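# Sort loose wooden strips into rows by colour

## Task

Put every loose wooden strip into the row that matches its colour, then release the grippers so nothing is held at the end.

## Robot and tools

Robot: two arms, left_arm and right_arm, each a six-joint arm with a two-finger parallel gripper and its own wrist camera. In the scene frame the origin sits on the table top between the arms, +z is up, +x points out over the table, and left_arm is on the +y side (its base is near (+0.011, +0.249, 0) m, right_arm's near (-0.024, -0.375, 0) m, both turned slightly about z). The names left and right do not correspond to image sides.

execute_actions takes "actions": a list holding a single action, a single wait, or nothing. An empty list ({"actions": []}) only reports the current state. An action is {"rows": [...], "steps": n} with n from 1 to 15 (default 15); each control step is 1/30 s. Each row is applied for one step; if there are fewer rows than steps, the final row is held for the rest. A wait is {"steps": n} with n up to 300; it returns once that many steps have elapsed since the previous result, and your reply time is counted within them. Optional "pictures": false drops the camera images from the result. If a call is refused, nothing reaches the robot.

Every row is one flat list of 14 numbers covering both arms, even if one arm stays put: left_arm's waist, shoulder, elbow, wrist pitch, wrist yaw, wrist roll, gripper opening, then the same seven for right_arm. The six joint values are absolute target angles in radians (the same quantities printed under Joint positions), not offsets. Stated ranges per arm: waist -2.618 to 3.054, shoulder 0.000 to 3.142, elbow 0.000 to 3.142, wrist pitch -1.571 to 1.571, wrist yaw -1.571 to 1.571, wrist roll -2.094 to 2.094. True ends may differ by up to 0.036 rad either way. A target more than 0.036 rad beyond a stated end, and beyond the joint's last reported angle, gets the call refused; a target beyond the real end is clipped there and the result may say "joint sent to its limit" (possibly about an earlier action). The opening is an absolute value on a -1 (closed) to +1 (fully open, pads 0.094 m apart) scale.

Motion is rate-limited: each step the sent target stays within a fixed lead of the measured angle (waist 0.202, shoulder 0.258, elbow 0.238, wrist pitch 0.573, wrist yaw and roll 0.522 rad), and if a target would move the gripper more than 70 mm from where it is, all of that arm's joints are pulled back proportionally. Large moves therefore need several actions. Between calls the arms keep heading for the last row sent until they settle or a step is HELD.

Result lines: per arm, end_effector_position (metres, scene frame) and end_effector_quat_wxyz; the position is the point between the finger pads, about 1 cm short of the fingertips, and may be inaccurate at long reach. Fingers point along the gripper's +z and close along its y. Joint positions and Joint velocities list each arm's six joints (rad, rad/s) and then the pad gap (m, m/s). grip_measured is the measured opening on the command scale, each gripper offset by up to about 1 mm. "joint command not followed" means a clearance check altered or blocked some joint targets; HELD marks steps on which your row (or part) was not sent. MOTOR HOT appears from 75 °C; OVER-TEMPERATURE FAULT means an arm was stopped (90 °C) or went limp and dropped (100 °C). Holding loads heats motors, even while you think.

Gripping: to keep a strip, command an opening roughly 0.03 below grip_measured; a smaller margin holds more gently. Very thin parts (under about 2 mm) are gripped with less force. Brief tugs on held parts or pushes on loose ones may occur.

zoom_image: {"camera": one of cam_high, cam_low, cam_left_wrist, cam_right_wrist, "region": [x0, y0, x1, y1]} in that camera's pixels, origin at top-left, at most 504 by 504. Image sizes: cam_high and cam_low 504x504, wrist cameras 616x616. Calibration (intrinsics, distortion, T_world_to_cam) is given for each camera; fixed cameras may be off by a couple of degrees and several millimetres, and wrist camera poses follow the reported joints.

read_manual(section="licences") only returns licence texts. finished_scene(scene=current number) ends the present scene irreversibly and grades it; the result shows the next task if any. Replying with no tool call ends everything.

Avoid: knocking or placing anything off the table (fails the task), letting the arms collide or press on each other, dropping or slipping strips, slamming into the table or pushing hard, and overheating motors. Open the grippers fully before finishing.

Each tool is called after "Request:" by a JSON object that holds its "name" and its "arguments".

## Session

Request:
{"name": "execute_actions", "arguments": {"actions": []}}

Scene clock: 0.00 s of 5700.00 s.
left_arm: end_effector_position=(+0.2861, +0.5718, +0.1333) grip_measured=+1.000 end_effector_quat_wxyz=(+0.260, -0.428, +0.790, +0.354) | right_arm: end_effector_position=(+0.2277, +0.0053, +0.3817) grip_measured=+1.000 end_effector_quat_wxyz=(-0.339, +0.763, -0.370, +0.408)
Joint positions: left_arm=[ 0.518  1.613  1.021 -0.258 -0.613 -0.137  0.094] | right_arm=[ 1.174  1.849  2.18  -1.104  0.894 -1.345  0.094]
Joint velocities: left_arm=[-0.012  0.002 -0.007  0.037  0.007  0.022  0.   ] | right_arm=[ 0.022 -0.007 -0.022  0.037 -0.066 -0.037  0.   ]

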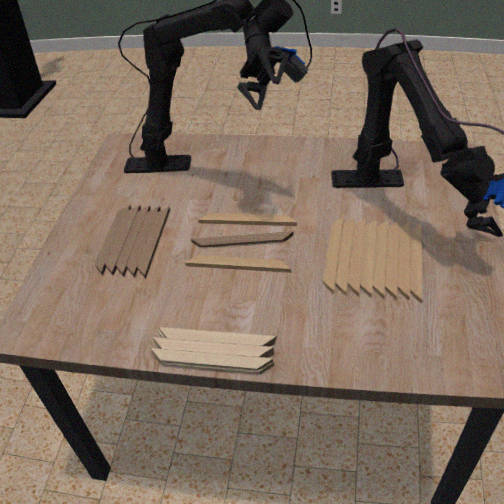

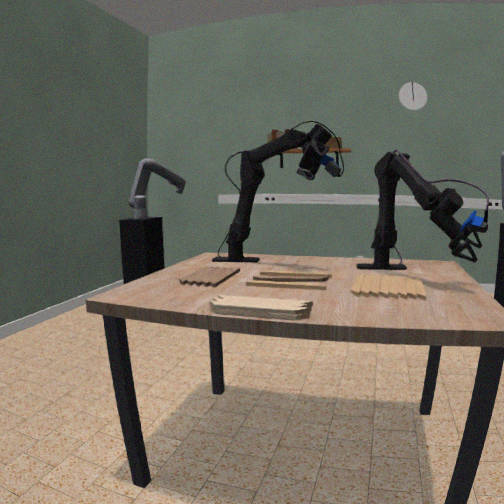

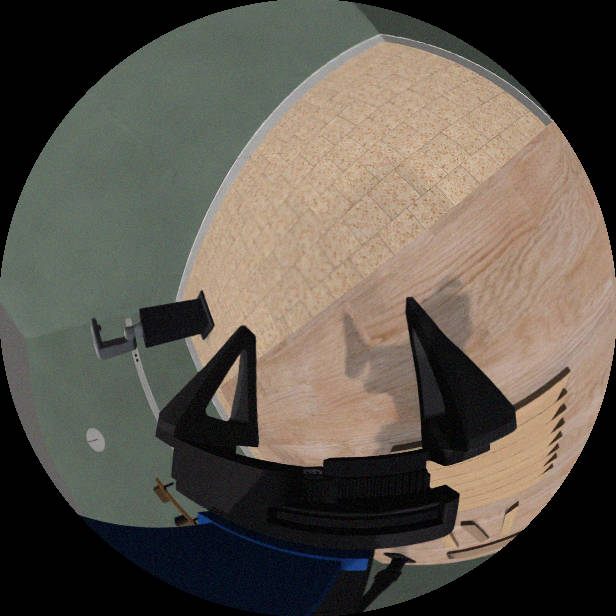

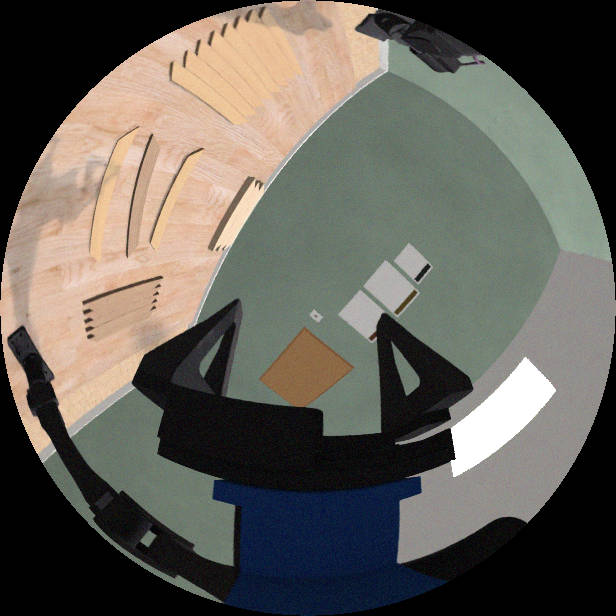

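Request:
{"name": "zoom_image", "arguments": {"camera": "cam_high", "region": [80, 190, 310, 300]}}

Request:
{"name": "zoom_image", "arguments": {"camera": "cam_high", "region": [270, 200, 450, 320]}}

Request:
{"name": "zoom_image", "arguments": {"camera": "cam_low", "region": [170, 250, 440, 330]}}

Region (80, 190, 310, 300) of cam_high's 504x504 image, scaled by 2.191, with more detail than that image has; it fills the top 241 rows of this view, and the rest is white.

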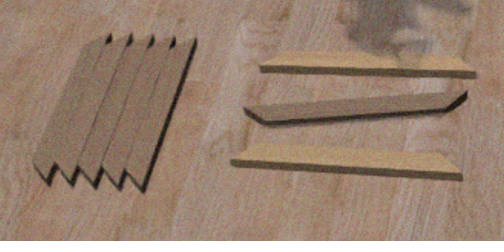

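Region (270, 200, 450, 320) of cam_high's 504x504 image, scaled by 2.800, with more detail than that image has.

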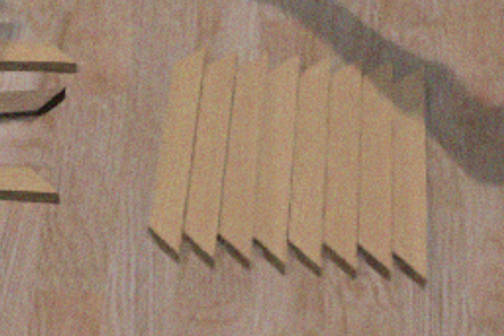

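Region (170, 250, 440, 330) of cam_low's 504x504 image, scaled by 1.867, with more detail than that image has; it fills the top 149 rows of this view, and the rest is white.

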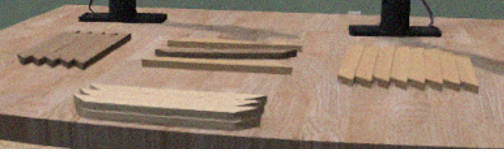

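Request:
{"name": "execute_actions", "arguments": {"actions": [{"rows":[[-0.1,1.489,1.315,-1.397,0,0,0.3,0.661,2.2,2.136,-1.415,0,-0.961,0.3]],"steps":15}], "pictures": false}}

Request:
{"name": "execute_actions", "arguments": {"actions": [{"rows":[[-0.1,1.489,1.315,-1.397,0,0,0.3,0.661,2.291,2.136,-1.415,0,-0.961,0.3]],"steps":15}], "pictures": false}}

Request:
{"name": "execute_actions", "arguments": {"actions": [{"steps":20}]}}

Scene clock: 48.67 s of 5700.00 s.
left_arm: end_effector_position=(+0.3196, +0.2801, +0.1373) grip_measured=+0.303 end_effector_quat_wxyz=(+0.096, -0.038, +0.994, +0.046) | right_arm: end_effector_position=(+0.3185, -0.0569, +0.1178) grip_measured=+0.303 end_effector_quat_wxyz=(-0.060, +0.788, -0.606, +0.093)
Joint positions: left_arm=[-0.057  1.53   1.282 -1.128 -0.091 -0.023  0.061] | right_arm=[ 0.692  2.233  2.13  -1.327  0.172 -1.032  0.061]
Joint velocities: left_arm=[-1.111 -0.027  0.032 -1.678  0.74   0.154 -0.   ] | right_arm=[-1.297  0.452 -0.232 -0.476 -0.93   0.418  0.   ]
Steps of this call (steps 1 to 90: nothing new was sent; then 45.17 s passed at rest; steps 91 to 105: all 15 steps of this action). Readings (joint positions):
91: left_arm=[0.510 1.611 1.041 -0.310 -0.577 -0.128] | right_arm=[1.165 1.856 2.180 -1.115 0.864 -1.323]
92: left_arm=[0.491 1.609 1.070 -0.381 -0.528 -0.115] | right_arm=[1.150 1.864 2.180 -1.128 0.825 -1.298]
94: left_arm=[0.427 1.599 1.135 -0.504 -0.427 -0.092] | right_arm=[1.104 1.904 2.180 -1.159 0.749 -1.254]
98: left_arm=[0.263 1.560 1.237 -0.727 -0.267 -0.059] | right_arm=[0.997 2.029 2.179 -1.212 0.581 -1.177]
105: the state above

Scene clock: 49.17 s of 5700.00 s.
left_arm: end_effector_position=(+0.2570, +0.2510, +0.1356) grip_measured=+0.303 end_effector_quat_wxyz=(-0.025, +0.000, +1.000, +0.007) | right_arm: end_effector_position=(+0.2946, -0.0605, +0.0795) grip_measured=+0.303 end_effector_quat_wxyz=(+0.005, +0.770, -0.638, +0.010)
Joint positions: left_arm=[-0.108  1.516  1.282 -1.386 -0.014 -0.008  0.061] | right_arm=[ 0.666  2.311  2.127 -1.395  0.021 -0.972  0.061]
Joint velocities: left_arm=[-0.017 -0.012 -0.002 -0.081  0.022 -0.022  0.   ] | right_arm=[ 0.007 -0.002 -0.037 -0.037 -0.022  0.007 -0.   ]
Steps of this call (steps 1 to 15: all 15 steps of this action). Readings (joint positions):
1: left_arm=[-0.089 1.528 1.282 -1.183 -0.067 -0.018] | right_arm=[0.654 2.255 2.127 -1.344 0.146 -1.019]
2: left_arm=[-0.108 1.526 1.282 -1.229 -0.048 -0.014] | right_arm=[0.628 2.271 2.127 -1.355 0.127 -1.009]
4: left_arm=[-0.115 1.521 1.282 -1.296 -0.027 -0.010] | right_arm=[0.610 2.299 2.127 -1.371 0.098 -0.994]
8: left_arm=[-0.108 1.516 1.282 -1.359 -0.019 -0.008] | right_arm=[0.642 2.312 2.127 -1.388 0.052 -0.980]
15: the state above

Scene clock: 49.83 s of 5700.00 s.
left_arm: end_effector_position=(+0.2558, +0.2508, +0.1357) grip_measured=+0.303 end_effector_quat_wxyz=(-0.027, +0.000, +1.000, +0.006) | right_arm: end_effector_position=(+0.2937, -0.0603, +0.0795) grip_measured=+0.303 end_effector_quat_wxyz=(+0.006, +0.769, -0.639, +0.008)
Joint positions: left_arm=[-0.108  1.516  1.282 -1.39  -0.012 -0.008  0.061] | right_arm=[ 0.666  2.311  2.127 -1.397  0.017 -0.97   0.061]
Joint velocities: left_arm=[ 0.002 -0.002  0.022 -0.022 -0.139  0.007  0.001] | right_arm=[-0.002  0.012 -0.007  0.051  0.051 -0.081 -0.   ]
Steps of this call (steps 1 to 15: the robot went on to your last target; steps 16 to 20: nothing new was sent). Readings (joint positions):
1: left_arm=[-0.108 1.516 1.282 -1.387 -0.014 -0.008] | right_arm=[0.666 2.311 2.127 -1.396 0.021 -0.972]
2: left_arm=[-0.108 1.516 1.282 -1.388 -0.013 -0.008] | right_arm=[0.666 2.311 2.127 -1.396 0.020 -0.971]
4: left_arm=[-0.108 1.516 1.282 -1.389 -0.013 -0.008] | right_arm=[0.666 2.311 2.127 -1.396 0.019 -0.971]
8: left_arm=[-0.108 1.516 1.282 -1.390 -0.013 -0.008] | right_arm=[0.666 2.311 2.127 -1.397 0.018 -0.970]
20: the state above
All arms were judged still, so your last target was given up. Only a new action makes them travel on or press farther. Fingers that are still opening or closing keep moving.
camera_calibration (this result's frames):
cam_left_wrist: T_world_to_cam=[[-0.336674, -0.940676, -0.0421781, 0.337524], [-0.53847, 0.155589, 0.828156, -0.000228403], [-0.772464, 0.301531, -0.558908, 0.304848], [0, 0, 0, 1]] pos_world=[0.348997, 0.225615, 0.184808]
cam_right_wrist: T_world_to_cam=[[0.960485, 0.277913, -0.0152736, -0.261234], [0.211509, -0.693115, 0.689097, -0.147889], [0.180923, -0.665098, -0.724508, 0.0891435], [0, 0, 0, 1]] pos_world=[0.266063, 0.0293852, 0.162505]

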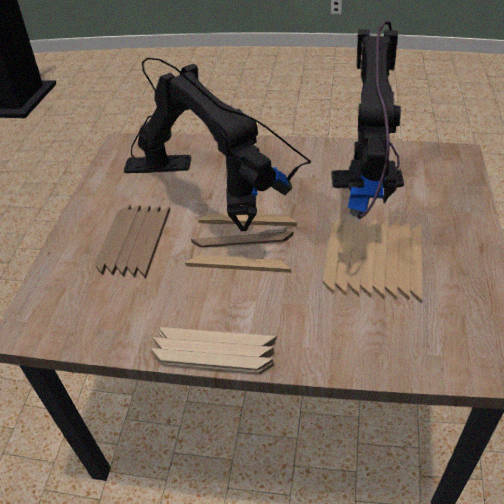

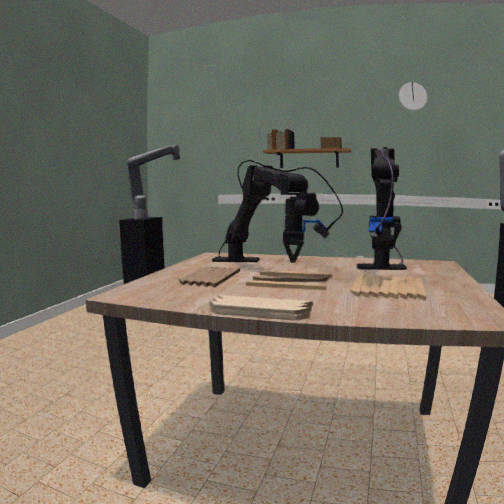

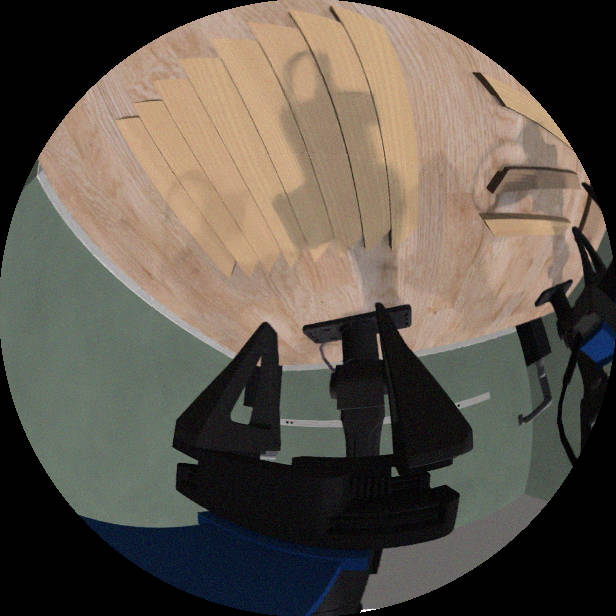

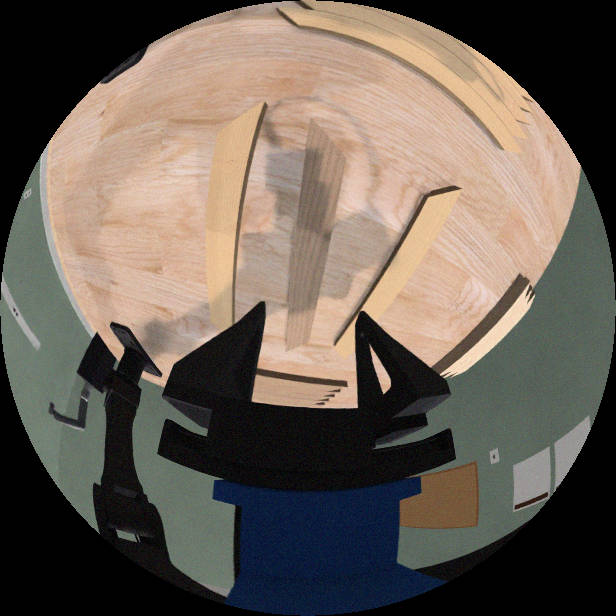

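Request:
{"name": "execute_actions", "arguments": {"actions": [{"rows":[[-0.1,1.489,1.315,-1.397,0,0,0.3,0.661,2.289,2.11,-1.38,0,-0.961,0.3],[-0.1,1.489,1.315,-1.397,0,0,0.3,0.661,2.287,2.08,-1.35,0,-0.961,0.3],[-0.1,1.489,1.315,-1.397,0,0,0.3,0.661,2.285,2.05,-1.32,0,-0.961,0.3],[-0.1,1.489,1.315,-1.397,0,0,0.3,0.661,2.283,2.02,-1.29,0,-0.961,0.3],[-0.1,1.489,1.315,-1.397,0,0,0.3,0.661,2.281,1.99,-1.26,0,-0.961,0.3],[-0.1,1.489,1.315,-1.397,0,0,0.3,0.661,2.279,1.96,-1.23,0,-0.961,0.3],[-0.1,1.489,1.315,-1.397,0,0,0.3,0.661,2.277,1.93,-1.20,0,-0.961,0.3],[-0.1,1.489,1.315,-1.397,0,0,0.3,0.661,2.275,1.91,-1.18,0,-0.961,0.3],[-0.1,1.489,1.315,-1.397,0,0,0.3,0.661,2.275,1.895,-1.16,0,-0.961,0.3]],"steps":15}], "pictures": false}}

Request:
{"name": "execute_actions", "arguments": {"actions": [{"steps":8}]}}

Scene clock: 62.27 s of 5700.00 s.
left_arm: end_effector_position=(+0.2558, +0.2508, +0.1357) grip_measured=+0.303 end_effector_quat_wxyz=(-0.027, +0.000, +1.000, +0.006) | right_arm: end_effector_position=(+0.2850, -0.0689, +0.0281) grip_measured=+0.303 end_effector_quat_wxyz=(+0.018, +0.769, -0.639, +0.007)
Joint positions: left_arm=[-0.108  1.516  1.282 -1.39  -0.012 -0.007  0.061] | right_arm=[ 0.666  2.294  1.893 -1.204  0.017 -0.969  0.061]
Joint velocities: left_arm=[-0.002  0.012 -0.007 -0.022  0.081 -0.081  0.001] | right_arm=[-0.007  0.022  0.002  0.212  0.007  0.037 -0.001]
Steps of this call (steps 1 to 90: nothing new was sent; then 8.93 s passed at rest; steps 91 to 105: all 15 steps of this action). Readings (joint positions):
91: left_arm=[-0.108 1.516 1.282 -1.390 -0.012 -0.008] | right_arm=[0.666 2.311 2.127 -1.397 0.017 -0.970]
92: left_arm=[-0.108 1.516 1.282 -1.390 -0.012 -0.008] | right_arm=[0.666 2.309 2.120 -1.390 0.017 -0.970]
94: left_arm=[-0.108 1.516 1.282 -1.390 -0.012 -0.007] | right_arm=[0.666 2.299 2.080 -1.362 0.017 -0.970]
98: left_arm=[-0.108 1.516 1.282 -1.390 -0.012 -0.007] | right_arm=[0.666 2.294 1.964 -1.282 0.017 -0.969]
105: the state above

Scene clock: 62.53 s of 5700.00 s.
left_arm: end_effector_position=(+0.2558, +0.2508, +0.1357) grip_measured=+0.303 end_effector_quat_wxyz=(-0.027, +0.000, +1.000, +0.006) | right_arm: end_effector_position=(+0.2892, -0.0647, +0.0280) grip_measured=+0.303 end_effector_quat_wxyz=(+0.006, +0.769, -0.640, +0.008)
Joint positions: left_arm=[-0.108  1.516  1.282 -1.39  -0.012 -0.007  0.061] | right_arm=[ 0.666  2.294  1.893 -1.18   0.017 -0.969  0.061]
Joint velocities: left_arm=[-0.007 -0.022  0.002  0.066  0.007 -0.037  0.   ] | right_arm=[-0.002 -0.002 -0.012  0.037  0.037  0.007 -0.001]
Steps of this call (steps 1 to 8: the robot went on to your last target). Readings (joint positions):
1: left_arm=[-0.108 1.516 1.282 -1.390 -0.012 -0.007] | right_arm=[0.666 2.294 1.893 -1.197 0.017 -0.969]
2: left_arm=[-0.108 1.516 1.282 -1.390 -0.012 -0.007] | right_arm=[0.666 2.294 1.893 -1.193 0.017 -0.969]
4: left_arm=[-0.108 1.516 1.282 -1.390 -0.012 -0.007] | right_arm=[0.666 2.294 1.893 -1.186 0.017 -0.969]
8: the state above
camera_calibration (this result's frames):
cam_left_wrist: T_world_to_cam=[[-0.337033, -0.940549, -0.0421572, 0.337581], [-0.538406, 0.155811, 0.828156, -0.000300214], [-0.772352, 0.301813, -0.558911, 0.304749], [0, 0, 0, 1]] pos_world=[0.348988, 0.225581, 0.184808]
cam_right_wrist: T_world_to_cam=[[0.960689, 0.277177, -0.0157767, -0.256568], [0.211339, -0.69328, 0.688983, -0.114424], [0.180033, -0.665233, -0.724606, 0.0499418], [0, 0, 0, 1]] pos_world=[0.261673, 0.0250099, 0.110976]

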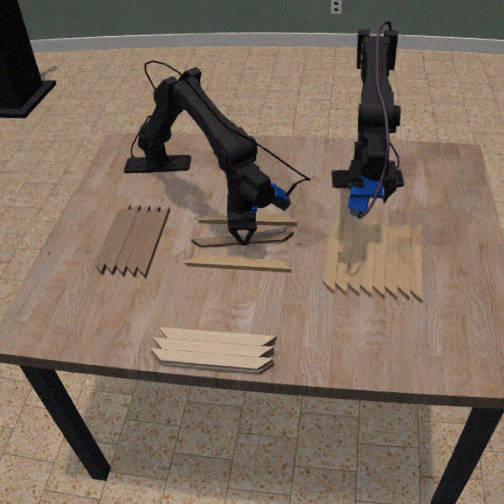

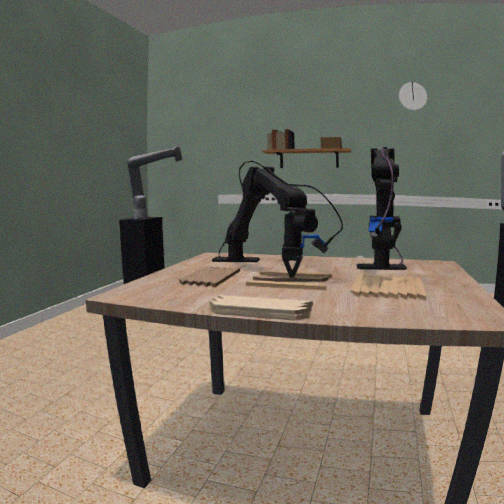

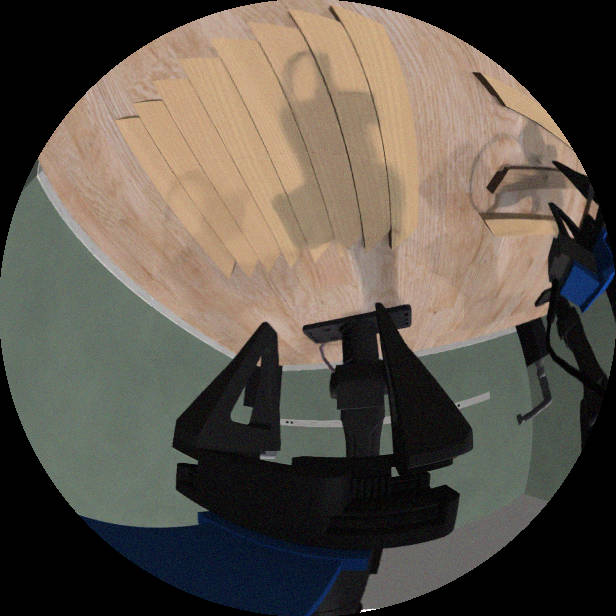

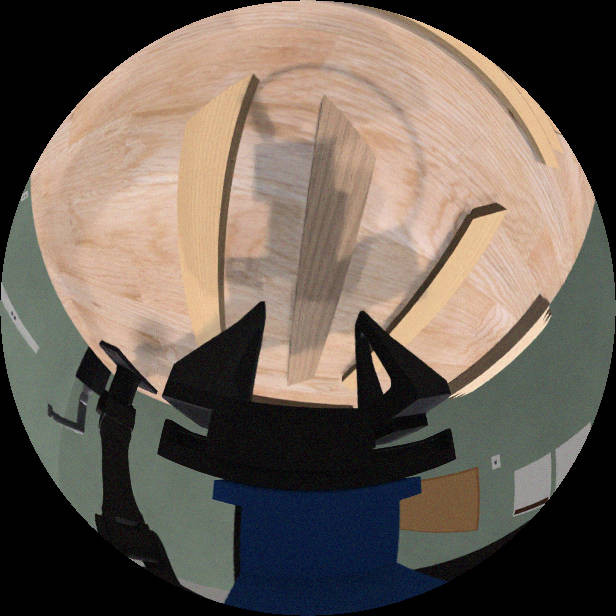

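Request:
{"name": "zoom_image", "arguments": {"camera": "cam_low", "region": [240, 240, 340, 300]}}

Request:
{"name": "zoom_image", "arguments": {"camera": "cam_left_wrist", "region": [280, 0, 600, 270]}}

Region (240, 240, 340, 300) of cam_low's 504x504 image, scaled by 5.040, with more detail than that image has; it fills the top 302 rows of this view, and the rest is white.

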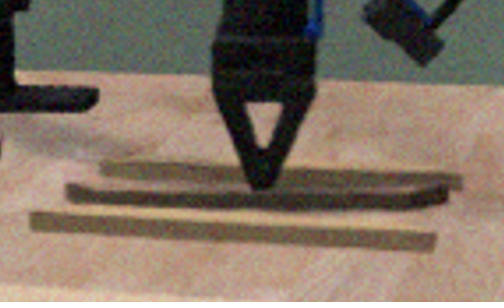

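Region (280, 0, 600, 270) of cam_left_wrist's 616x616 image, scaled by 1.575, with more detail than that image has; it fills the top 425 rows of this view, and the rest is white.

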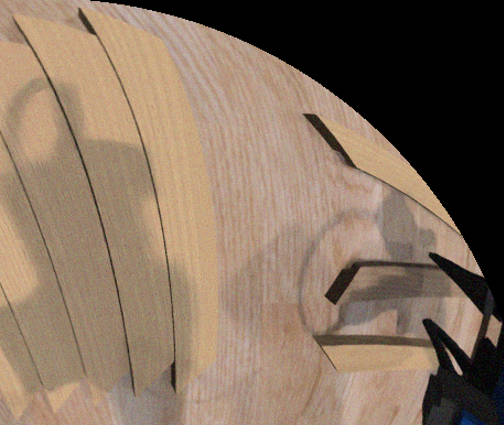

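Request:
{"name": "execute_actions", "arguments": {"actions": [{"rows":[[-0.1,1.489,1.315,-1.397,0,0,0.3,0.661,2.275,1.88,-1.13,0,-0.961,0.1],[-0.1,1.489,1.315,-1.397,0,0,0.3,0.661,2.275,1.865,-1.11,0,-0.961,0.1],[-0.1,1.489,1.315,-1.397,0,0,0.3,0.661,2.275,1.85,-1.09,0,-0.961,0.1],[-0.1,1.489,1.315,-1.397,0,0,0.3,0.661,2.275,1.835,-1.085,0,-0.961,0.1]],"steps":12}], "pictures": false}}

Request:
{"name": "execute_actions", "arguments": {"actions": [{"rows":[[-0.1,1.489,1.315,-1.397,0,0,0.3,0.661,2.275,1.835,-1.085,0,-0.961,-0.2],[-0.1,1.489,1.315,-1.397,0,0,0.3,0.661,2.275,1.835,-1.085,0,-0.961,-0.3],[-0.1,1.489,1.315,-1.397,0,0,0.3,0.661,2.275,1.835,-1.085,0,-0.961,-0.36],[-0.1,1.489,1.315,-1.397,0,0,0.3,0.661,2.275,1.835,-1.085,0,-0.961,-0.40],[-0.1,1.489,1.315,-1.397,0,0,0.3,0.661,2.275,1.835,-1.085,0,-0.961,-0.43],[-0.1,1.489,1.315,-1.397,0,0,0.3,0.661,2.275,1.835,-1.085,0,-0.961,-0.47]],"steps":12}], "pictures": false}}

Scene clock: 73.50 s of 5700.00 s.
left_arm: end_effector_position=(+0.2557, +0.2508, +0.1357) grip_measured=+0.303 end_effector_quat_wxyz=(-0.027, +0.000, +1.000, +0.006) | right_arm: end_effector_position=(+0.2904, -0.0634, +0.0149) grip_measured=+0.103 end_effector_quat_wxyz=(-0.003, +0.769, -0.640, +0.009)
Joint positions: left_arm=[-0.108  1.516  1.282 -1.391 -0.012 -0.007  0.061] | right_arm=[ 0.666  2.293  1.84  -1.11   0.017 -0.969  0.052]
Joint velocities: left_arm=[ 0.017 -0.002 -0.007  0.007 -0.037 -0.051 -0.002] | right_arm=[-0.022  0.002 -0.002  0.037  0.037  0.037  0.001]
Steps of this call (steps 1 to 30: the robot went on to your last target; steps 31 to 90: nothing new was sent; then 7.57 s passed at rest; steps 91 to 102: all 12 steps of this action). Readings (joint positions):
91: left_arm=[-0.108 1.516 1.282 -1.391 -0.012 -0.007] | right_arm=[0.666 2.294 1.893 -1.174 0.017 -0.969]
92: left_arm=[-0.108 1.516 1.282 -1.391 -0.012 -0.007] | right_arm=[0.666 2.294 1.889 -1.165 0.017 -0.969]
94: left_arm=[-0.108 1.516 1.282 -1.391 -0.012 -0.007] | right_arm=[0.666 2.293 1.872 -1.138 0.017 -0.969]
98: left_arm=[-0.108 1.516 1.282 -1.391 -0.012 -0.007] | right_arm=[0.666 2.293 1.841 -1.120 0.017 -0.969]
102: the state above

Scene clock: 73.90 s of 5700.00 s.
left_arm: end_effector_position=(+0.2557, +0.2508, +0.1357) grip_measured=+0.303 end_effector_quat_wxyz=(-0.027, +0.000, +1.000, +0.006) | right_arm: end_effector_position=(+0.2916, -0.0622, +0.0149) grip_measured=-0.448 end_effector_quat_wxyz=(-0.006, +0.769, -0.640, +0.009)
Joint positions: left_arm=[-0.108  1.516  1.282 -1.391 -0.012 -0.007  0.061] | right_arm=[ 0.666  2.293  1.84  -1.103  0.017 -0.969  0.026]
Joint velocities: left_arm=[ 0.012 -0.012  0.002 -0.022 -0.007 -0.051 -0.001] | right_arm=[-0.017 -0.022 -0.022 -0.037 -0.007  0.007  0.001]
Steps of this call (steps 1 to 12: all 12 steps of this action). Readings (joint positions):
1: left_arm=[-0.108 1.516 1.282 -1.391 -0.012 -0.007] | right_arm=[0.666 2.293 1.840 -1.108 0.017 -0.969]
2: left_arm=[-0.108 1.516 1.282 -1.391 -0.012 -0.007] | right_arm=[0.666 2.293 1.840 -1.107 0.017 -0.969]
4: left_arm=[-0.108 1.516 1.282 -1.391 -0.012 -0.007] | right_arm=[0.666 2.293 1.840 -1.105 0.017 -0.969]
8: left_arm=[-0.108 1.516 1.282 -1.391 -0.012 -0.007] | right_arm=[0.666 2.293 1.840 -1.104 0.017 -0.969]
12: the state above

Request:
{"name": "execute_actions", "arguments": {"actions": [{"rows":[[-0.1,1.489,1.315,-1.397,0,0,0.3,0.661,2.275,1.85,-1.11,0,-0.961,-0.49],[-0.1,1.489,1.315,-1.397,0,0.05,0.3,0.661,2.27,1.87,-1.14,0,-0.961,-0.49],[-0.1,1.489,1.315,-1.397,0,0.1,0.3,0.661,2.26,1.89,-1.17,0,-0.961,-0.49],[-0.1,1.489,1.315,-1.397,0,0.15,0.3,0.661,2.25,1.91,-1.2,0,-0.961,-0.49],[-0.1,1.489,1.315,-1.397,0,0.2,0.3,0.661,2.24,1.93,-1.23,0,-0.961,-0.49],[-0.11,1.489,1.315,-1.397,0,0.25,0.3,0.661,2.23,1.94,-1.26,0,-0.94,-0.49],[-0.13,1.489,1.315,-1.397,0,0.3,0.3,0.655,2.215,1.94,-1.27,0,-0.9,-0.49],[-0.15,1.49,1.315,-1.39,0,0.3,0.3,0.645,2.2,1.92,-1.27,0,-0.84,-0.49],[-0.17,1.5,1.32,-1.38,0,0.3,0.3,0.63,2.18,1.89,-1.26,0,-0.77,-0.49],[-0.2,1.51,1.32,-1.37,0,0.3,0.3,0.61,2.16,1.86,-1.25,0,-0.69,-0.49],[-0.23,1.52,1.325,-1.36,0,0.3,0.3,0.585,2.14,1.83,-1.24,0,-0.61,-0.49],[-0.26,1.53,1.33,-1.35,0,0.3,0.3,0.56,2.12,1.8,-1.23,0,-0.53,-0.49],[-0.29,1.54,1.33,-1.34,0,0.3,0.3,0.53,2.1,1.77,-1.22,0,-0.45,-0.49],[-0.32,1.55,1.335,-1.33,0,0.3,0.3,0.5,2.08,1.74,-1.21,0,-0.37,-0.49],[-0.36,1.56,1.34,-1.32,0,0.3,0.3,0.47,2.06,1.71,-1.195,0,-0.29,-0.49]],"steps":15}], "pictures": false}}

Request:
{"name": "execute_actions", "arguments": {"actions": [{"rows":[[-0.4,1.57,1.34,-1.31,0,0.32,0.3,0.44,2.04,1.68,-1.18,0,-0.21,-0.49],[-0.44,1.58,1.345,-1.3,0,0.34,0.3,0.41,2.02,1.65,-1.165,0,-0.13,-0.49],[-0.48,1.59,1.35,-1.29,0,0.36,0.3,0.38,2.0,1.62,-1.15,0,-0.05,-0.49],[-0.52,1.6,1.35,-1.28,0,0.38,0.3,0.35,1.985,1.59,-1.135,0,0.03,-0.49],[-0.56,1.615,1.355,-1.27,0,0.4,0.3,0.325,1.97,1.56,-1.12,0,0.11,-0.49],[-0.6,1.63,1.36,-1.26,0,0.42,0.3,0.3,1.955,1.53,-1.105,0,0.18,-0.49],[-0.64,1.645,1.365,-1.25,0,0.44,0.3,0.28,1.945,1.51,-1.09,0,0.24,-0.49],[-0.68,1.66,1.37,-1.24,0,0.46,0.3,0.265,1.935,1.49,-1.08,0,0.29,-0.49],[-0.72,1.68,1.375,-1.225,0,0.48,0.3,0.253,1.93,1.475,-1.075,0,0.33,-0.49],[-0.76,1.7,1.38,-1.21,0,0.5,0.3,0.245,1.925,1.465,-1.07,0,0.35,-0.49],[-0.8,1.72,1.385,-1.195,0,0.52,0.3,0.24,1.925,1.46,-1.07,0,0.35,-0.49],[-0.84,1.74,1.39,-1.18,0,0.54,0.3,0.24,1.925,1.46,-1.07,0,0.35,-0.49],[-0.88,1.76,1.395,-1.165,0,0.56,0.3,0.24,1.925,1.46,-1.07,0,0.35,-0.49],[-0.92,1.78,1.4,-1.15,0,0.58,0.3,0.24,1.925,1.46,-1.07,0,0.35,-0.49],[-0.95,1.8,1.41,-1.13,0,0.6,0.3,0.24,1.925,1.46,-1.07,0,0.35,-0.49]],"steps":15}], "pictures": false}}

Request:
{"name": "execute_actions", "arguments": {"actions": [{"rows":[[-0.98,1.82,1.415,-1.11,0,0.61,0.3,0.24,1.925,1.46,-1.07,0,0.35,-0.49],[-1.0,1.84,1.42,-1.095,0,0.615,0.3,0.24,1.925,1.46,-1.07,0,0.35,-0.49],[-1.02,1.855,1.425,-1.085,0,0.615,0.3,0.24,1.925,1.46,-1.07,0,0.35,-0.49],[-1.03,1.865,1.425,-1.078,0,0.615,0.3,0.24,1.925,1.46,-1.07,0,0.35,-0.49],[-1.036,1.865,1.425,-1.078,0,0.615,0.3,0.24,1.925,1.46,-1.07,0,0.35,-0.49]],"steps":15}]}}

Scene clock: 96.93 s of 5700.00 s.
left_arm: end_effector_position=(+0.2628, +0.2037, +0.1392) grip_measured=+0.303 end_effector_quat_wxyz=(-0.010, +0.227, +0.974, +0.006) | right_arm: end_effector_position=(+0.3015, -0.1189, +0.0743) grip_measured=-0.448 end_effector_quat_wxyz=(+0.017, -0.583, +0.813, -0.001)
Joint positions: left_arm=[-0.293  1.526  1.306 -1.37  -0.013  0.266  0.061] | right_arm=[ 0.547  2.106  1.775 -1.204  0.004 -0.579  0.026]
Joint velocities: left_arm=[-0.94   0.183  0.193  0.198 -0.007  0.227 -0.001] | right_arm=[-0.974 -0.608 -0.838  0.037 -0.022  1.853 -0.   ]
Steps of this call (steps 1 to 15: the robot went on to your last target; steps 16 to 90: nothing new was sent; then 19.53 s passed at rest; steps 91 to 105: all 15 steps of this action). Readings (joint positions):
91: left_arm=[-0.108 1.516 1.282 -1.391 -0.012 -0.007] | right_arm=[0.666 2.293 1.840 -1.103 0.017 -0.969]
92: left_arm=[-0.108 1.516 1.282 -1.391 -0.012 0.001] | right_arm=[0.666 2.293 1.840 -1.104 0.017 -0.969]
94: left_arm=[-0.108 1.516 1.282 -1.391 -0.012 0.040] | right_arm=[0.666 2.293 1.852 -1.128 0.017 -0.969]
98: left_arm=[-0.115 1.516 1.282 -1.391 -0.012 0.169] | right_arm=[0.665 2.270 1.895 -1.191 0.016 -0.937]
105: the state above

Scene clock: 97.43 s of 5700.00 s.
left_arm: end_effector_position=(+0.2368, +0.0290, +0.0939) grip_measured=+0.303 end_effector_quat_wxyz=(-0.005, +0.603, +0.798, +0.006) | right_arm: end_effector_position=(+0.3088, -0.2513, +0.0513) grip_measured=-0.448 end_effector_quat_wxyz=(-0.016, -0.042, +0.999, -0.008)
Joint positions: left_arm=[-0.885  1.755  1.373 -1.199 -0.011  0.511  0.061] | right_arm=[ 0.236  1.959  1.465 -1.111  0.005  0.27   0.026]
Joint velocities: left_arm=[-1.092  0.613  0.178  0.418 -0.007  0.535  0.   ] | right_arm=[ 0.012 -0.002 -0.027  0.139  0.007  0.447 -0.001]
Steps of this call (steps 1 to 15: all 15 steps of this action). Readings (joint positions):
1: left_arm=[-0.329 1.533 1.311 -1.361 -0.013 0.274] | right_arm=[0.511 2.086 1.745 -1.201 0.004 -0.510]
2: left_arm=[-0.366 1.543 1.316 -1.350 -0.013 0.285] | right_arm=[0.474 2.068 1.714 -1.196 0.004 -0.438]
4: left_arm=[-0.445 1.566 1.322 -1.329 -0.013 0.312] | right_arm=[0.401 2.036 1.651 -1.180 0.004 -0.290]
8: left_arm=[-0.607 1.623 1.336 -1.290 -0.012 0.378] | right_arm=[0.285 1.985 1.532 -1.143 0.005 0.003]
15: the state above

Scene clock: 97.93 s of 5700.00 s.
left_arm: end_effector_position=(+0.2153, -0.0273, +0.0649) grip_measured=+0.303 end_effector_quat_wxyz=(+0.003, +0.698, +0.716, +0.003) | right_arm: end_effector_position=(+0.3135, -0.2496, +0.0512) grip_measured=-0.448 end_effector_quat_wxyz=(-0.006, -0.008, +1.000, -0.005)
Joint positions: left_arm=[-1.043  1.867  1.395 -1.094 -0.006  0.604  0.061] | right_arm=[ 0.236  1.959  1.465 -1.091  0.005  0.338  0.026]
Joint velocities: left_arm=[-0.007 -0.002  0.012 -0.022  0.037  0.051 -0.   ] | right_arm=[-0.007 -0.012 -0.002 -0.022 -0.051  0.037  0.001]
Steps of this call (steps 1 to 15: all 15 steps of this action). Readings (joint positions):
1: left_arm=[-0.921 1.776 1.379 -1.184 -0.011 0.529] | right_arm=[0.236 1.959 1.465 -1.107 0.005 0.285]
2: left_arm=[-0.955 1.797 1.385 -1.168 -0.010 0.545] | right_arm=[0.236 1.959 1.465 -1.103 0.005 0.296]
4: left_arm=[-1.008 1.834 1.394 -1.137 -0.009 0.568] | right_arm=[0.236 1.959 1.465 -1.098 0.005 0.312]
8: left_arm=[-1.045 1.867 1.395 -1.105 -0.006 0.592] | right_arm=[0.236 1.959 1.465 -1.093 0.005 0.329]
15: the state above
camera_calibration (this result's frames):
cam_left_wrist: T_world_to_cam=[[-0.948776, 0.31092, -0.0561422, 0.226146], [0.145046, 0.586498, 0.796857, -0.0535366], [0.280686, 0.747896, -0.601553, 0.106023], [0, 0, 0, 1]] pos_world=[0.192568, -0.118209, 0.119136]
cam_right_wrist: T_world_to_cam=[[0.11393, -0.993465, -0.00690054, -0.280484], [-0.724033, -0.0877836, 0.684157, 0.180854], [-0.680292, -0.0729497, -0.729302, 0.357129], [0, 0, 0, 1]] pos_world=[0.405851, -0.236722, 0.134787]

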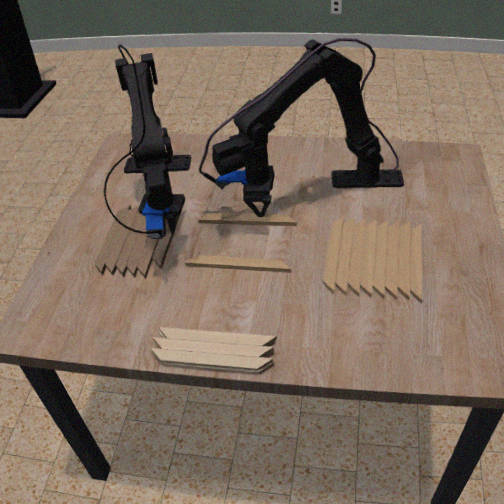

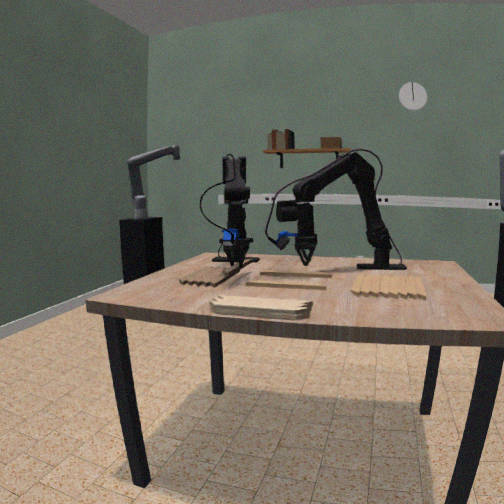

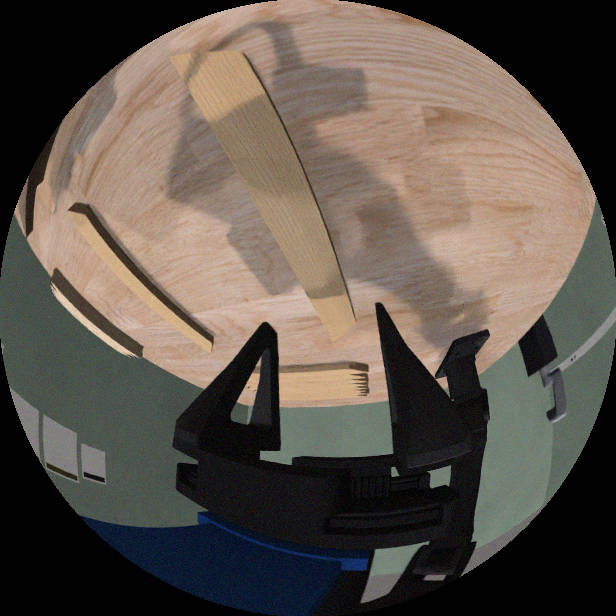

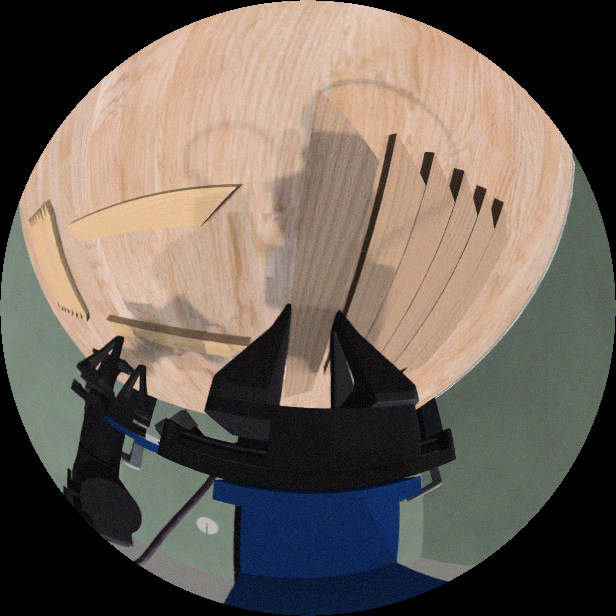

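Request:
{"name": "zoom_image", "arguments": {"camera": "cam_low", "region": [240, 220, 340, 300]}}

Region (240, 220, 340, 300) of cam_low's 504x504 image, scaled by 5.040, with more detail than that image has; it fills the top 403 rows of this view, and the rest is white.

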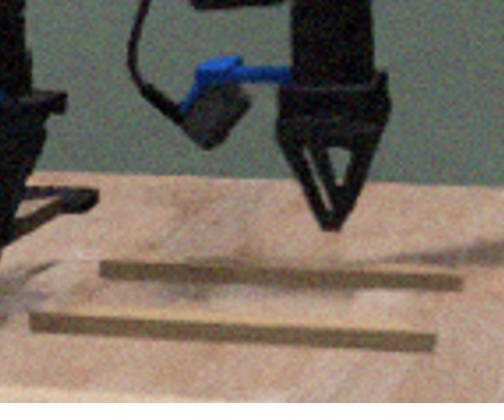

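Request:
{"name": "execute_actions", "arguments": {"actions": [{"rows":[[-1.036,1.875,1.395,-1.06,0,0.615,0.3,0.234,1.925,1.445,-1.05,0,0.335,-0.49],[-1.036,1.885,1.39,-1.045,0,0.615,0.25,0.228,1.925,1.43,-1.03,0,0.325,-0.49],[-1.036,1.895,1.385,-1.03,0,0.615,0.2,0.222,1.925,1.415,-1.01,0,0.32,-0.49],[-1.036,1.905,1.38,-1.015,0,0.615,0.15,0.218,1.925,1.4,-0.99,0,0.32,-0.49],[-1.036,1.915,1.375,-1.0,0,0.615,0.1,0.218,1.925,1.385,-0.97,0,0.32,-0.49],[-1.036,1.922,1.37,-0.985,0,0.615,0.1,0.218,1.925,1.37,-0.95,0,0.32,-0.49],[-1.036,1.929,1.365,-0.975,0,0.615,0.1,0.218,1.925,1.358,-0.93,0,0.32,-0.49],[-1.036,1.935,1.36,-0.97,0,0.615,0.1,0.218,1.925,1.347,-0.92,0,0.32,-0.49],[-1.036,1.94,1.356,-0.97,0,0.615,0.1,0.218,1.925,1.338,-0.915,0,0.32,-0.49],[-1.036,1.94,1.356,-0.97,0,0.615,0.1,0.218,1.925,1.33,-0.915,0,0.32,-0.49]],"steps":15}], "pictures": false}}

Request:
{"name": "execute_actions", "arguments": {"actions": [{"steps":6}]}}

Request:
{"name": "zoom_image", "arguments": {"camera": "cam_low", "region": [180, 230, 340, 300]}}

Scene clock: 116.87 s of 5700.00 s.
left_arm: end_effector_position=(+0.2211, -0.0353, +0.0342) grip_measured=+0.103 end_effector_quat_wxyz=(+0.002, +0.700, +0.715, +0.003) | right_arm: end_effector_position=(+0.3070, -0.2562, +0.0229) grip_measured=-0.448 end_effector_quat_wxyz=(+0.001, -0.007, +1.000, -0.002)
Joint positions: left_arm=[-1.043  1.937  1.364 -0.995 -0.006  0.608  0.052] | right_arm=[ 0.225  1.949  1.333 -0.955  0.005  0.33   0.026]
Joint velocities: left_arm=[ 0.022 -0.007  0.012  0.051  0.037 -0.022 -0.001] | right_arm=[ 0.007 -0.012  0.007  0.139  0.022  0.037 -0.   ]
Steps of this call (steps 1 to 15: the robot went on to your last target; steps 16 to 90: nothing new was sent; then 15.43 s passed at rest; steps 91 to 105: all 15 steps of this action). Readings (joint positions):
91: left_arm=[-1.043 1.867 1.395 -1.091 -0.006 0.607] | right_arm=[0.236 1.958 1.462 -1.087 0.005 0.341]
92: left_arm=[-1.043 1.867 1.395 -1.087 -0.006 0.608] | right_arm=[0.236 1.956 1.456 -1.079 0.005 0.340]
94: left_arm=[-1.043 1.871 1.395 -1.071 -0.006 0.608] | right_arm=[0.234 1.951 1.434 -1.056 0.005 0.336]
98: left_arm=[-1.043 1.902 1.389 -1.022 -0.006 0.608] | right_arm=[0.226 1.949 1.375 -0.999 0.005 0.331]
105: the state above

Scene clock: 117.07 s of 5700.00 s.
left_arm: end_effector_position=(+0.2223, -0.0369, +0.0342) grip_measured=+0.103 end_effector_quat_wxyz=(+0.006, +0.700, +0.715, +0.002) | right_arm: end_effector_position=(+0.3105, -0.2549, +0.0230) grip_measured=-0.448 end_effector_quat_wxyz=(+0.008, -0.007, +1.000, +0.000)
Joint positions: left_arm=[-1.043  1.937  1.364 -0.987 -0.006  0.608  0.052] | right_arm=[ 0.225  1.949  1.333 -0.94   0.005  0.329  0.026]
Joint velocities: left_arm=[-0.017 -0.002  0.002 -0.066  0.051 -0.037 -0.   ] | right_arm=[ 0.007 -0.002  0.007 -0.022 -0.037  0.007 -0.001]
Steps of this call (steps 1 to 6: the robot went on to your last target). Readings (joint positions):
1: left_arm=[-1.043 1.937 1.364 -0.993 -0.006 0.608] | right_arm=[0.225 1.949 1.333 -0.950 0.005 0.329]
2: left_arm=[-1.043 1.937 1.364 -0.991 -0.006 0.608] | right_arm=[0.225 1.949 1.333 -0.947 0.005 0.329]
4: left_arm=[-1.043 1.937 1.364 -0.988 -0.006 0.608] | right_arm=[0.225 1.949 1.333 -0.943 0.005 0.329]
6: the state above
camera_calibration (this result's frames):
cam_left_wrist: T_world_to_cam=[[-0.947507, 0.313907, -0.0607775, 0.234031], [0.14438, 0.589657, 0.794644, -0.0240984], [0.285282, 0.744155, -0.604026, 0.0917033], [0, 0, 0, 1]] pos_world=[0.199064, -0.127496, 0.0887646]
cam_right_wrist: T_world_to_cam=[[0.112699, -0.993534, -0.013734, -0.285084], [-0.742736, -0.0934158, 0.663036, 0.202364], [-0.660032, -0.0645228, -0.748462, 0.330442], [0, 0, 0, 1]] pos_world=[0.400534, -0.243016, 0.109233]

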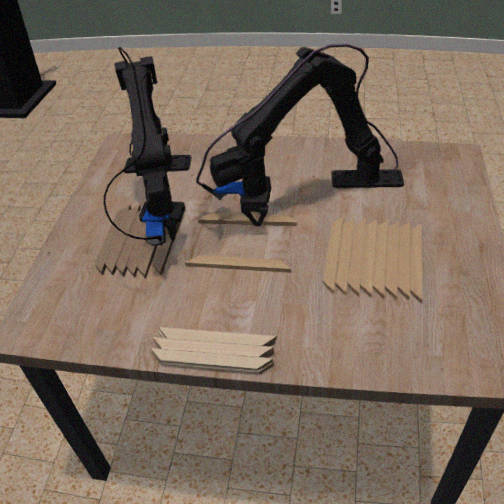

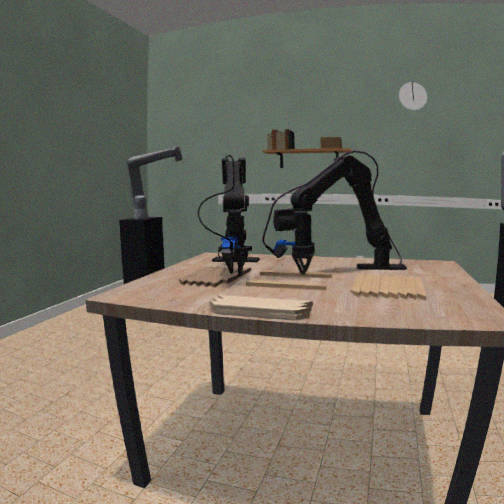

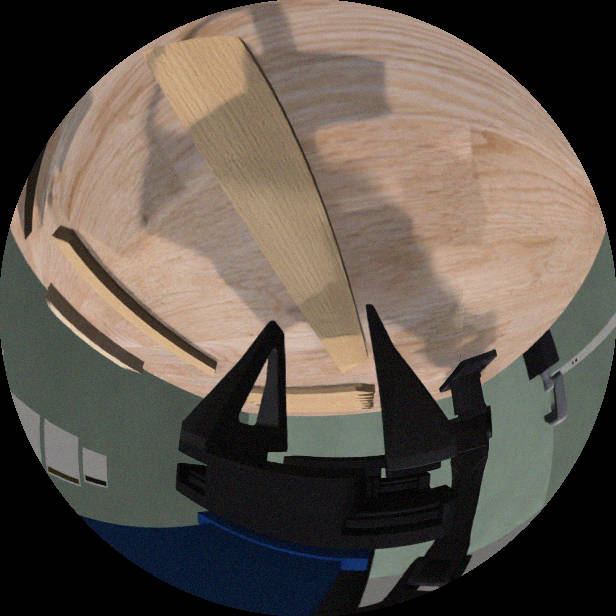

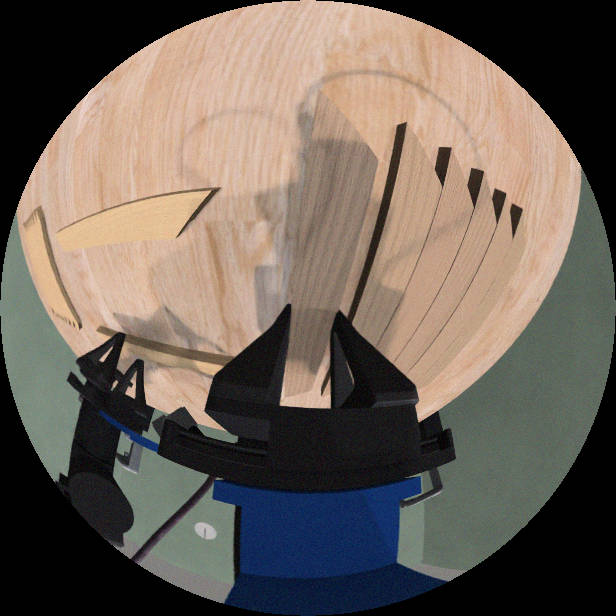

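Region (180, 230, 340, 300) of cam_low's 504x504 image, scaled by 3.150, with more detail than that image has; it fills the top 220 rows of this view, and the rest is white.

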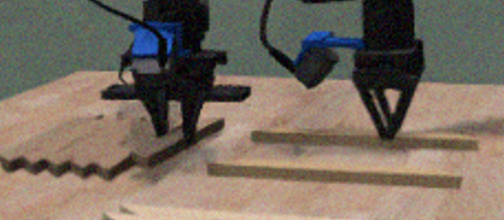

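Request:
{"name": "execute_actions", "arguments": {"actions": [{"rows":[[-1.036,1.94,1.35,-0.97,0,0.615,0.1,0.216,1.94,1.327,-0.915,0,0.32,-0.49],[-1.036,1.94,1.344,-0.97,0,0.615,0.1,0.215,1.947,1.324,-0.915,0,0.32,-0.49],[-1.036,1.94,1.338,-0.97,0,0.615,0.1,0.215,1.952,1.321,-0.915,0,0.32,-0.49],[-1.036,1.94,1.332,-0.97,0,0.615,0.1,0.215,1.955,1.318,-0.915,0,0.32,-0.49],[-1.036,1.94,1.324,-0.97,0,0.615,0.1,0.215,1.958,1.315,-0.915,0,0.32,-0.49]],"steps":12}], "pictures": false}}

Scene clock: 123.03 s of 5700.00 s.
left_arm: end_effector_position=(+0.2177, -0.0306, +0.0273) grip_measured=+0.103 end_effector_quat_wxyz=(-0.005, +0.700, +0.714, +0.004) | right_arm: end_effector_position=(+0.3083, -0.2557, +0.0203) grip_measured=-0.448 end_effector_quat_wxyz=(+0.006, -0.007, +1.000, -0.001)
Joint positions: left_arm=[-1.043  1.937  1.335 -0.979 -0.006  0.608  0.052] | right_arm=[ 0.225  1.949  1.322 -0.933  0.005  0.329  0.026]
Joint velocities: left_arm=[-0.017  0.012  0.007  0.007 -0.007  0.007  0.001] | right_arm=[ 0.007  0.012 -0.007 -0.022 -0.037  0.007 -0.001]
Steps of this call (steps 1 to 30: the robot went on to your last target; steps 31 to 90: nothing new was sent; then 2.57 s passed at rest; steps 91 to 102: all 12 steps of this action). Readings (joint positions):
91: left_arm=[-1.043 1.937 1.364 -0.984 -0.006 0.608] | right_arm=[0.225 1.949 1.333 -0.936 0.005 0.329]
92: left_arm=[-1.043 1.937 1.364 -0.984 -0.006 0.608] | right_arm=[0.225 1.949 1.333 -0.936 0.005 0.329]
94: left_arm=[-1.043 1.937 1.359 -0.981 -0.006 0.608] | right_arm=[0.225 1.949 1.333 -0.936 0.005 0.329]
98: left_arm=[-1.043 1.937 1.338 -0.979 -0.006 0.608] | right_arm=[0.225 1.949 1.324 -0.933 0.005 0.329]
102: the state above

Request:
{"name": "execute_actions", "arguments": {"actions": [{"rows":[[-1.036,1.94,1.324,-0.97,0,0.615,-0.1,0.215,1.963,1.312,-0.905,0,0.32,-0.49],[-1.036,1.94,1.324,-0.97,0,0.615,-0.25,0.215,1.968,1.31,-0.9,0,0.32,-0.49],[-1.036,1.94,1.324,-0.97,0,0.615,-0.33,0.215,1.972,1.308,-0.9,0,0.32,-0.49],[-1.036,1.94,1.324,-0.97,0,0.615,-0.38,0.215,1.972,1.308,-0.9,0,0.32,-0.49],[-1.036,1.94,1.324,-0.97,0,0.615,-0.42,0.215,1.972,1.308,-0.9,0,0.32,-0.49],[-1.036,1.94,1.324,-0.97,0,0.615,-0.45,0.215,1.972,1.308,-0.9,0,0.32,-0.49],[-1.036,1.94,1.324,-0.97,0,0.615,-0.49,0.215,1.972,1.308,-0.9,0,0.32,-0.49]],"steps":12}]}}

Scene clock: 128.13 s of 5700.00 s.
left_arm: end_effector_position=(+0.2177, -0.0306, +0.0273) grip_measured=-0.459 end_effector_quat_wxyz=(-0.005, +0.700, +0.714, +0.004) | right_arm: end_effector_position=(+0.3090, -0.2555, +0.0139) grip_measured=-0.448 end_effector_quat_wxyz=(+0.002, -0.007, +1.000, -0.002)
Joint positions: left_arm=[-1.043  1.937  1.335 -0.979 -0.006  0.608  0.025] | right_arm=[ 0.225  1.968  1.322 -0.923  0.005  0.328  0.026]
Joint velocities: left_arm=[ 0.002  0.002  0.017 -0.051  0.007  0.022  0.   ] | right_arm=[-0.017 -0.007 -0.007  0.022 -0.007 -0.066  0.   ]
Steps of this call (steps 1 to 15: the robot went on to your last target; steps 16 to 90: nothing new was sent; then 1.70 s passed at rest; steps 91 to 102: all 12 steps of this action). Readings (joint positions):
91: left_arm=[-1.043 1.937 1.335 -0.979 -0.006 0.608] | right_arm=[0.225 1.949 1.322 -0.933 0.005 0.329]
92: left_arm=[-1.043 1.937 1.335 -0.979 -0.006 0.608] | right_arm=[0.225 1.950 1.322 -0.932 0.005 0.329]
94: left_arm=[-1.043 1.937 1.335 -0.979 -0.006 0.608] | right_arm=[0.225 1.956 1.322 -0.927 0.005 0.329]
98: left_arm=[-1.043 1.937 1.335 -0.979 -0.006 0.608] | right_arm=[0.225 1.968 1.322 -0.923 0.005 0.329]
102: the state above
camera_calibration (this result's frames):
cam_left_wrist: T_world_to_cam=[[-0.948041, 0.315169, -0.0434341, 0.226967], [0.154637, 0.575797, 0.802836, -0.0245759], [0.278038, 0.754405, -0.594616, 0.0857979], [0, 0, 0, 1]] pos_world=[0.195119, -0.122108, 0.0806053]
cam_right_wrist: T_world_to_cam=[[0.112925, -0.993546, -0.0106838, -0.285687], [-0.734303, -0.0906936, 0.672736, 0.205153], [-0.669363, -0.0681232, -0.739806, 0.324491], [0, 0, 0, 1]] pos_world=[0.400108, -0.243131, 0.098994]

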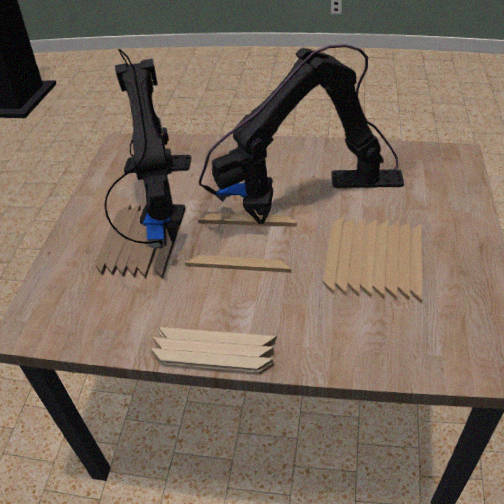

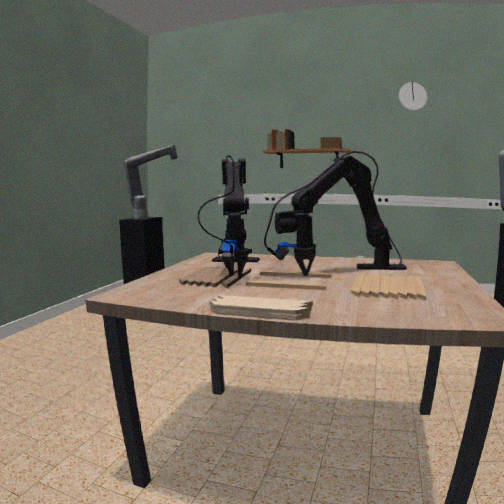

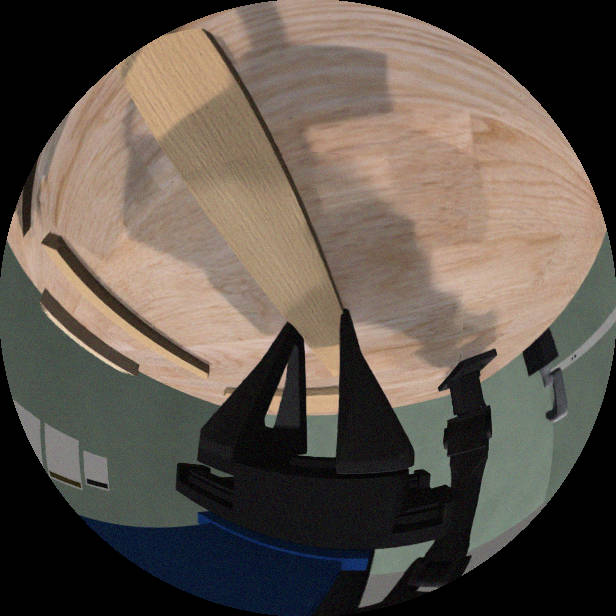

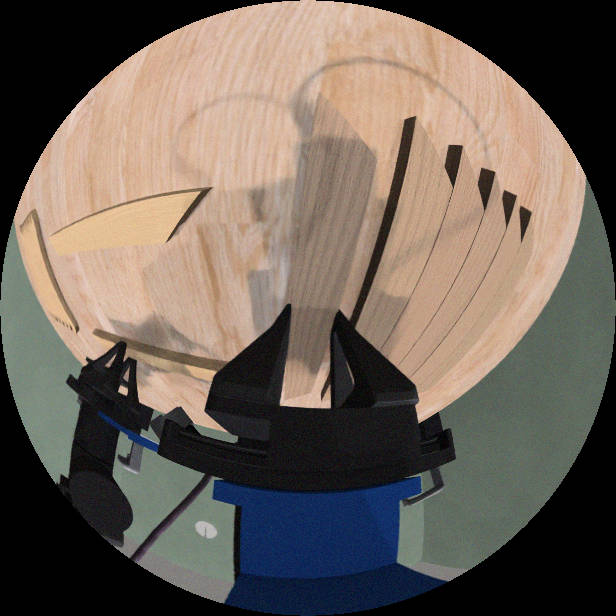

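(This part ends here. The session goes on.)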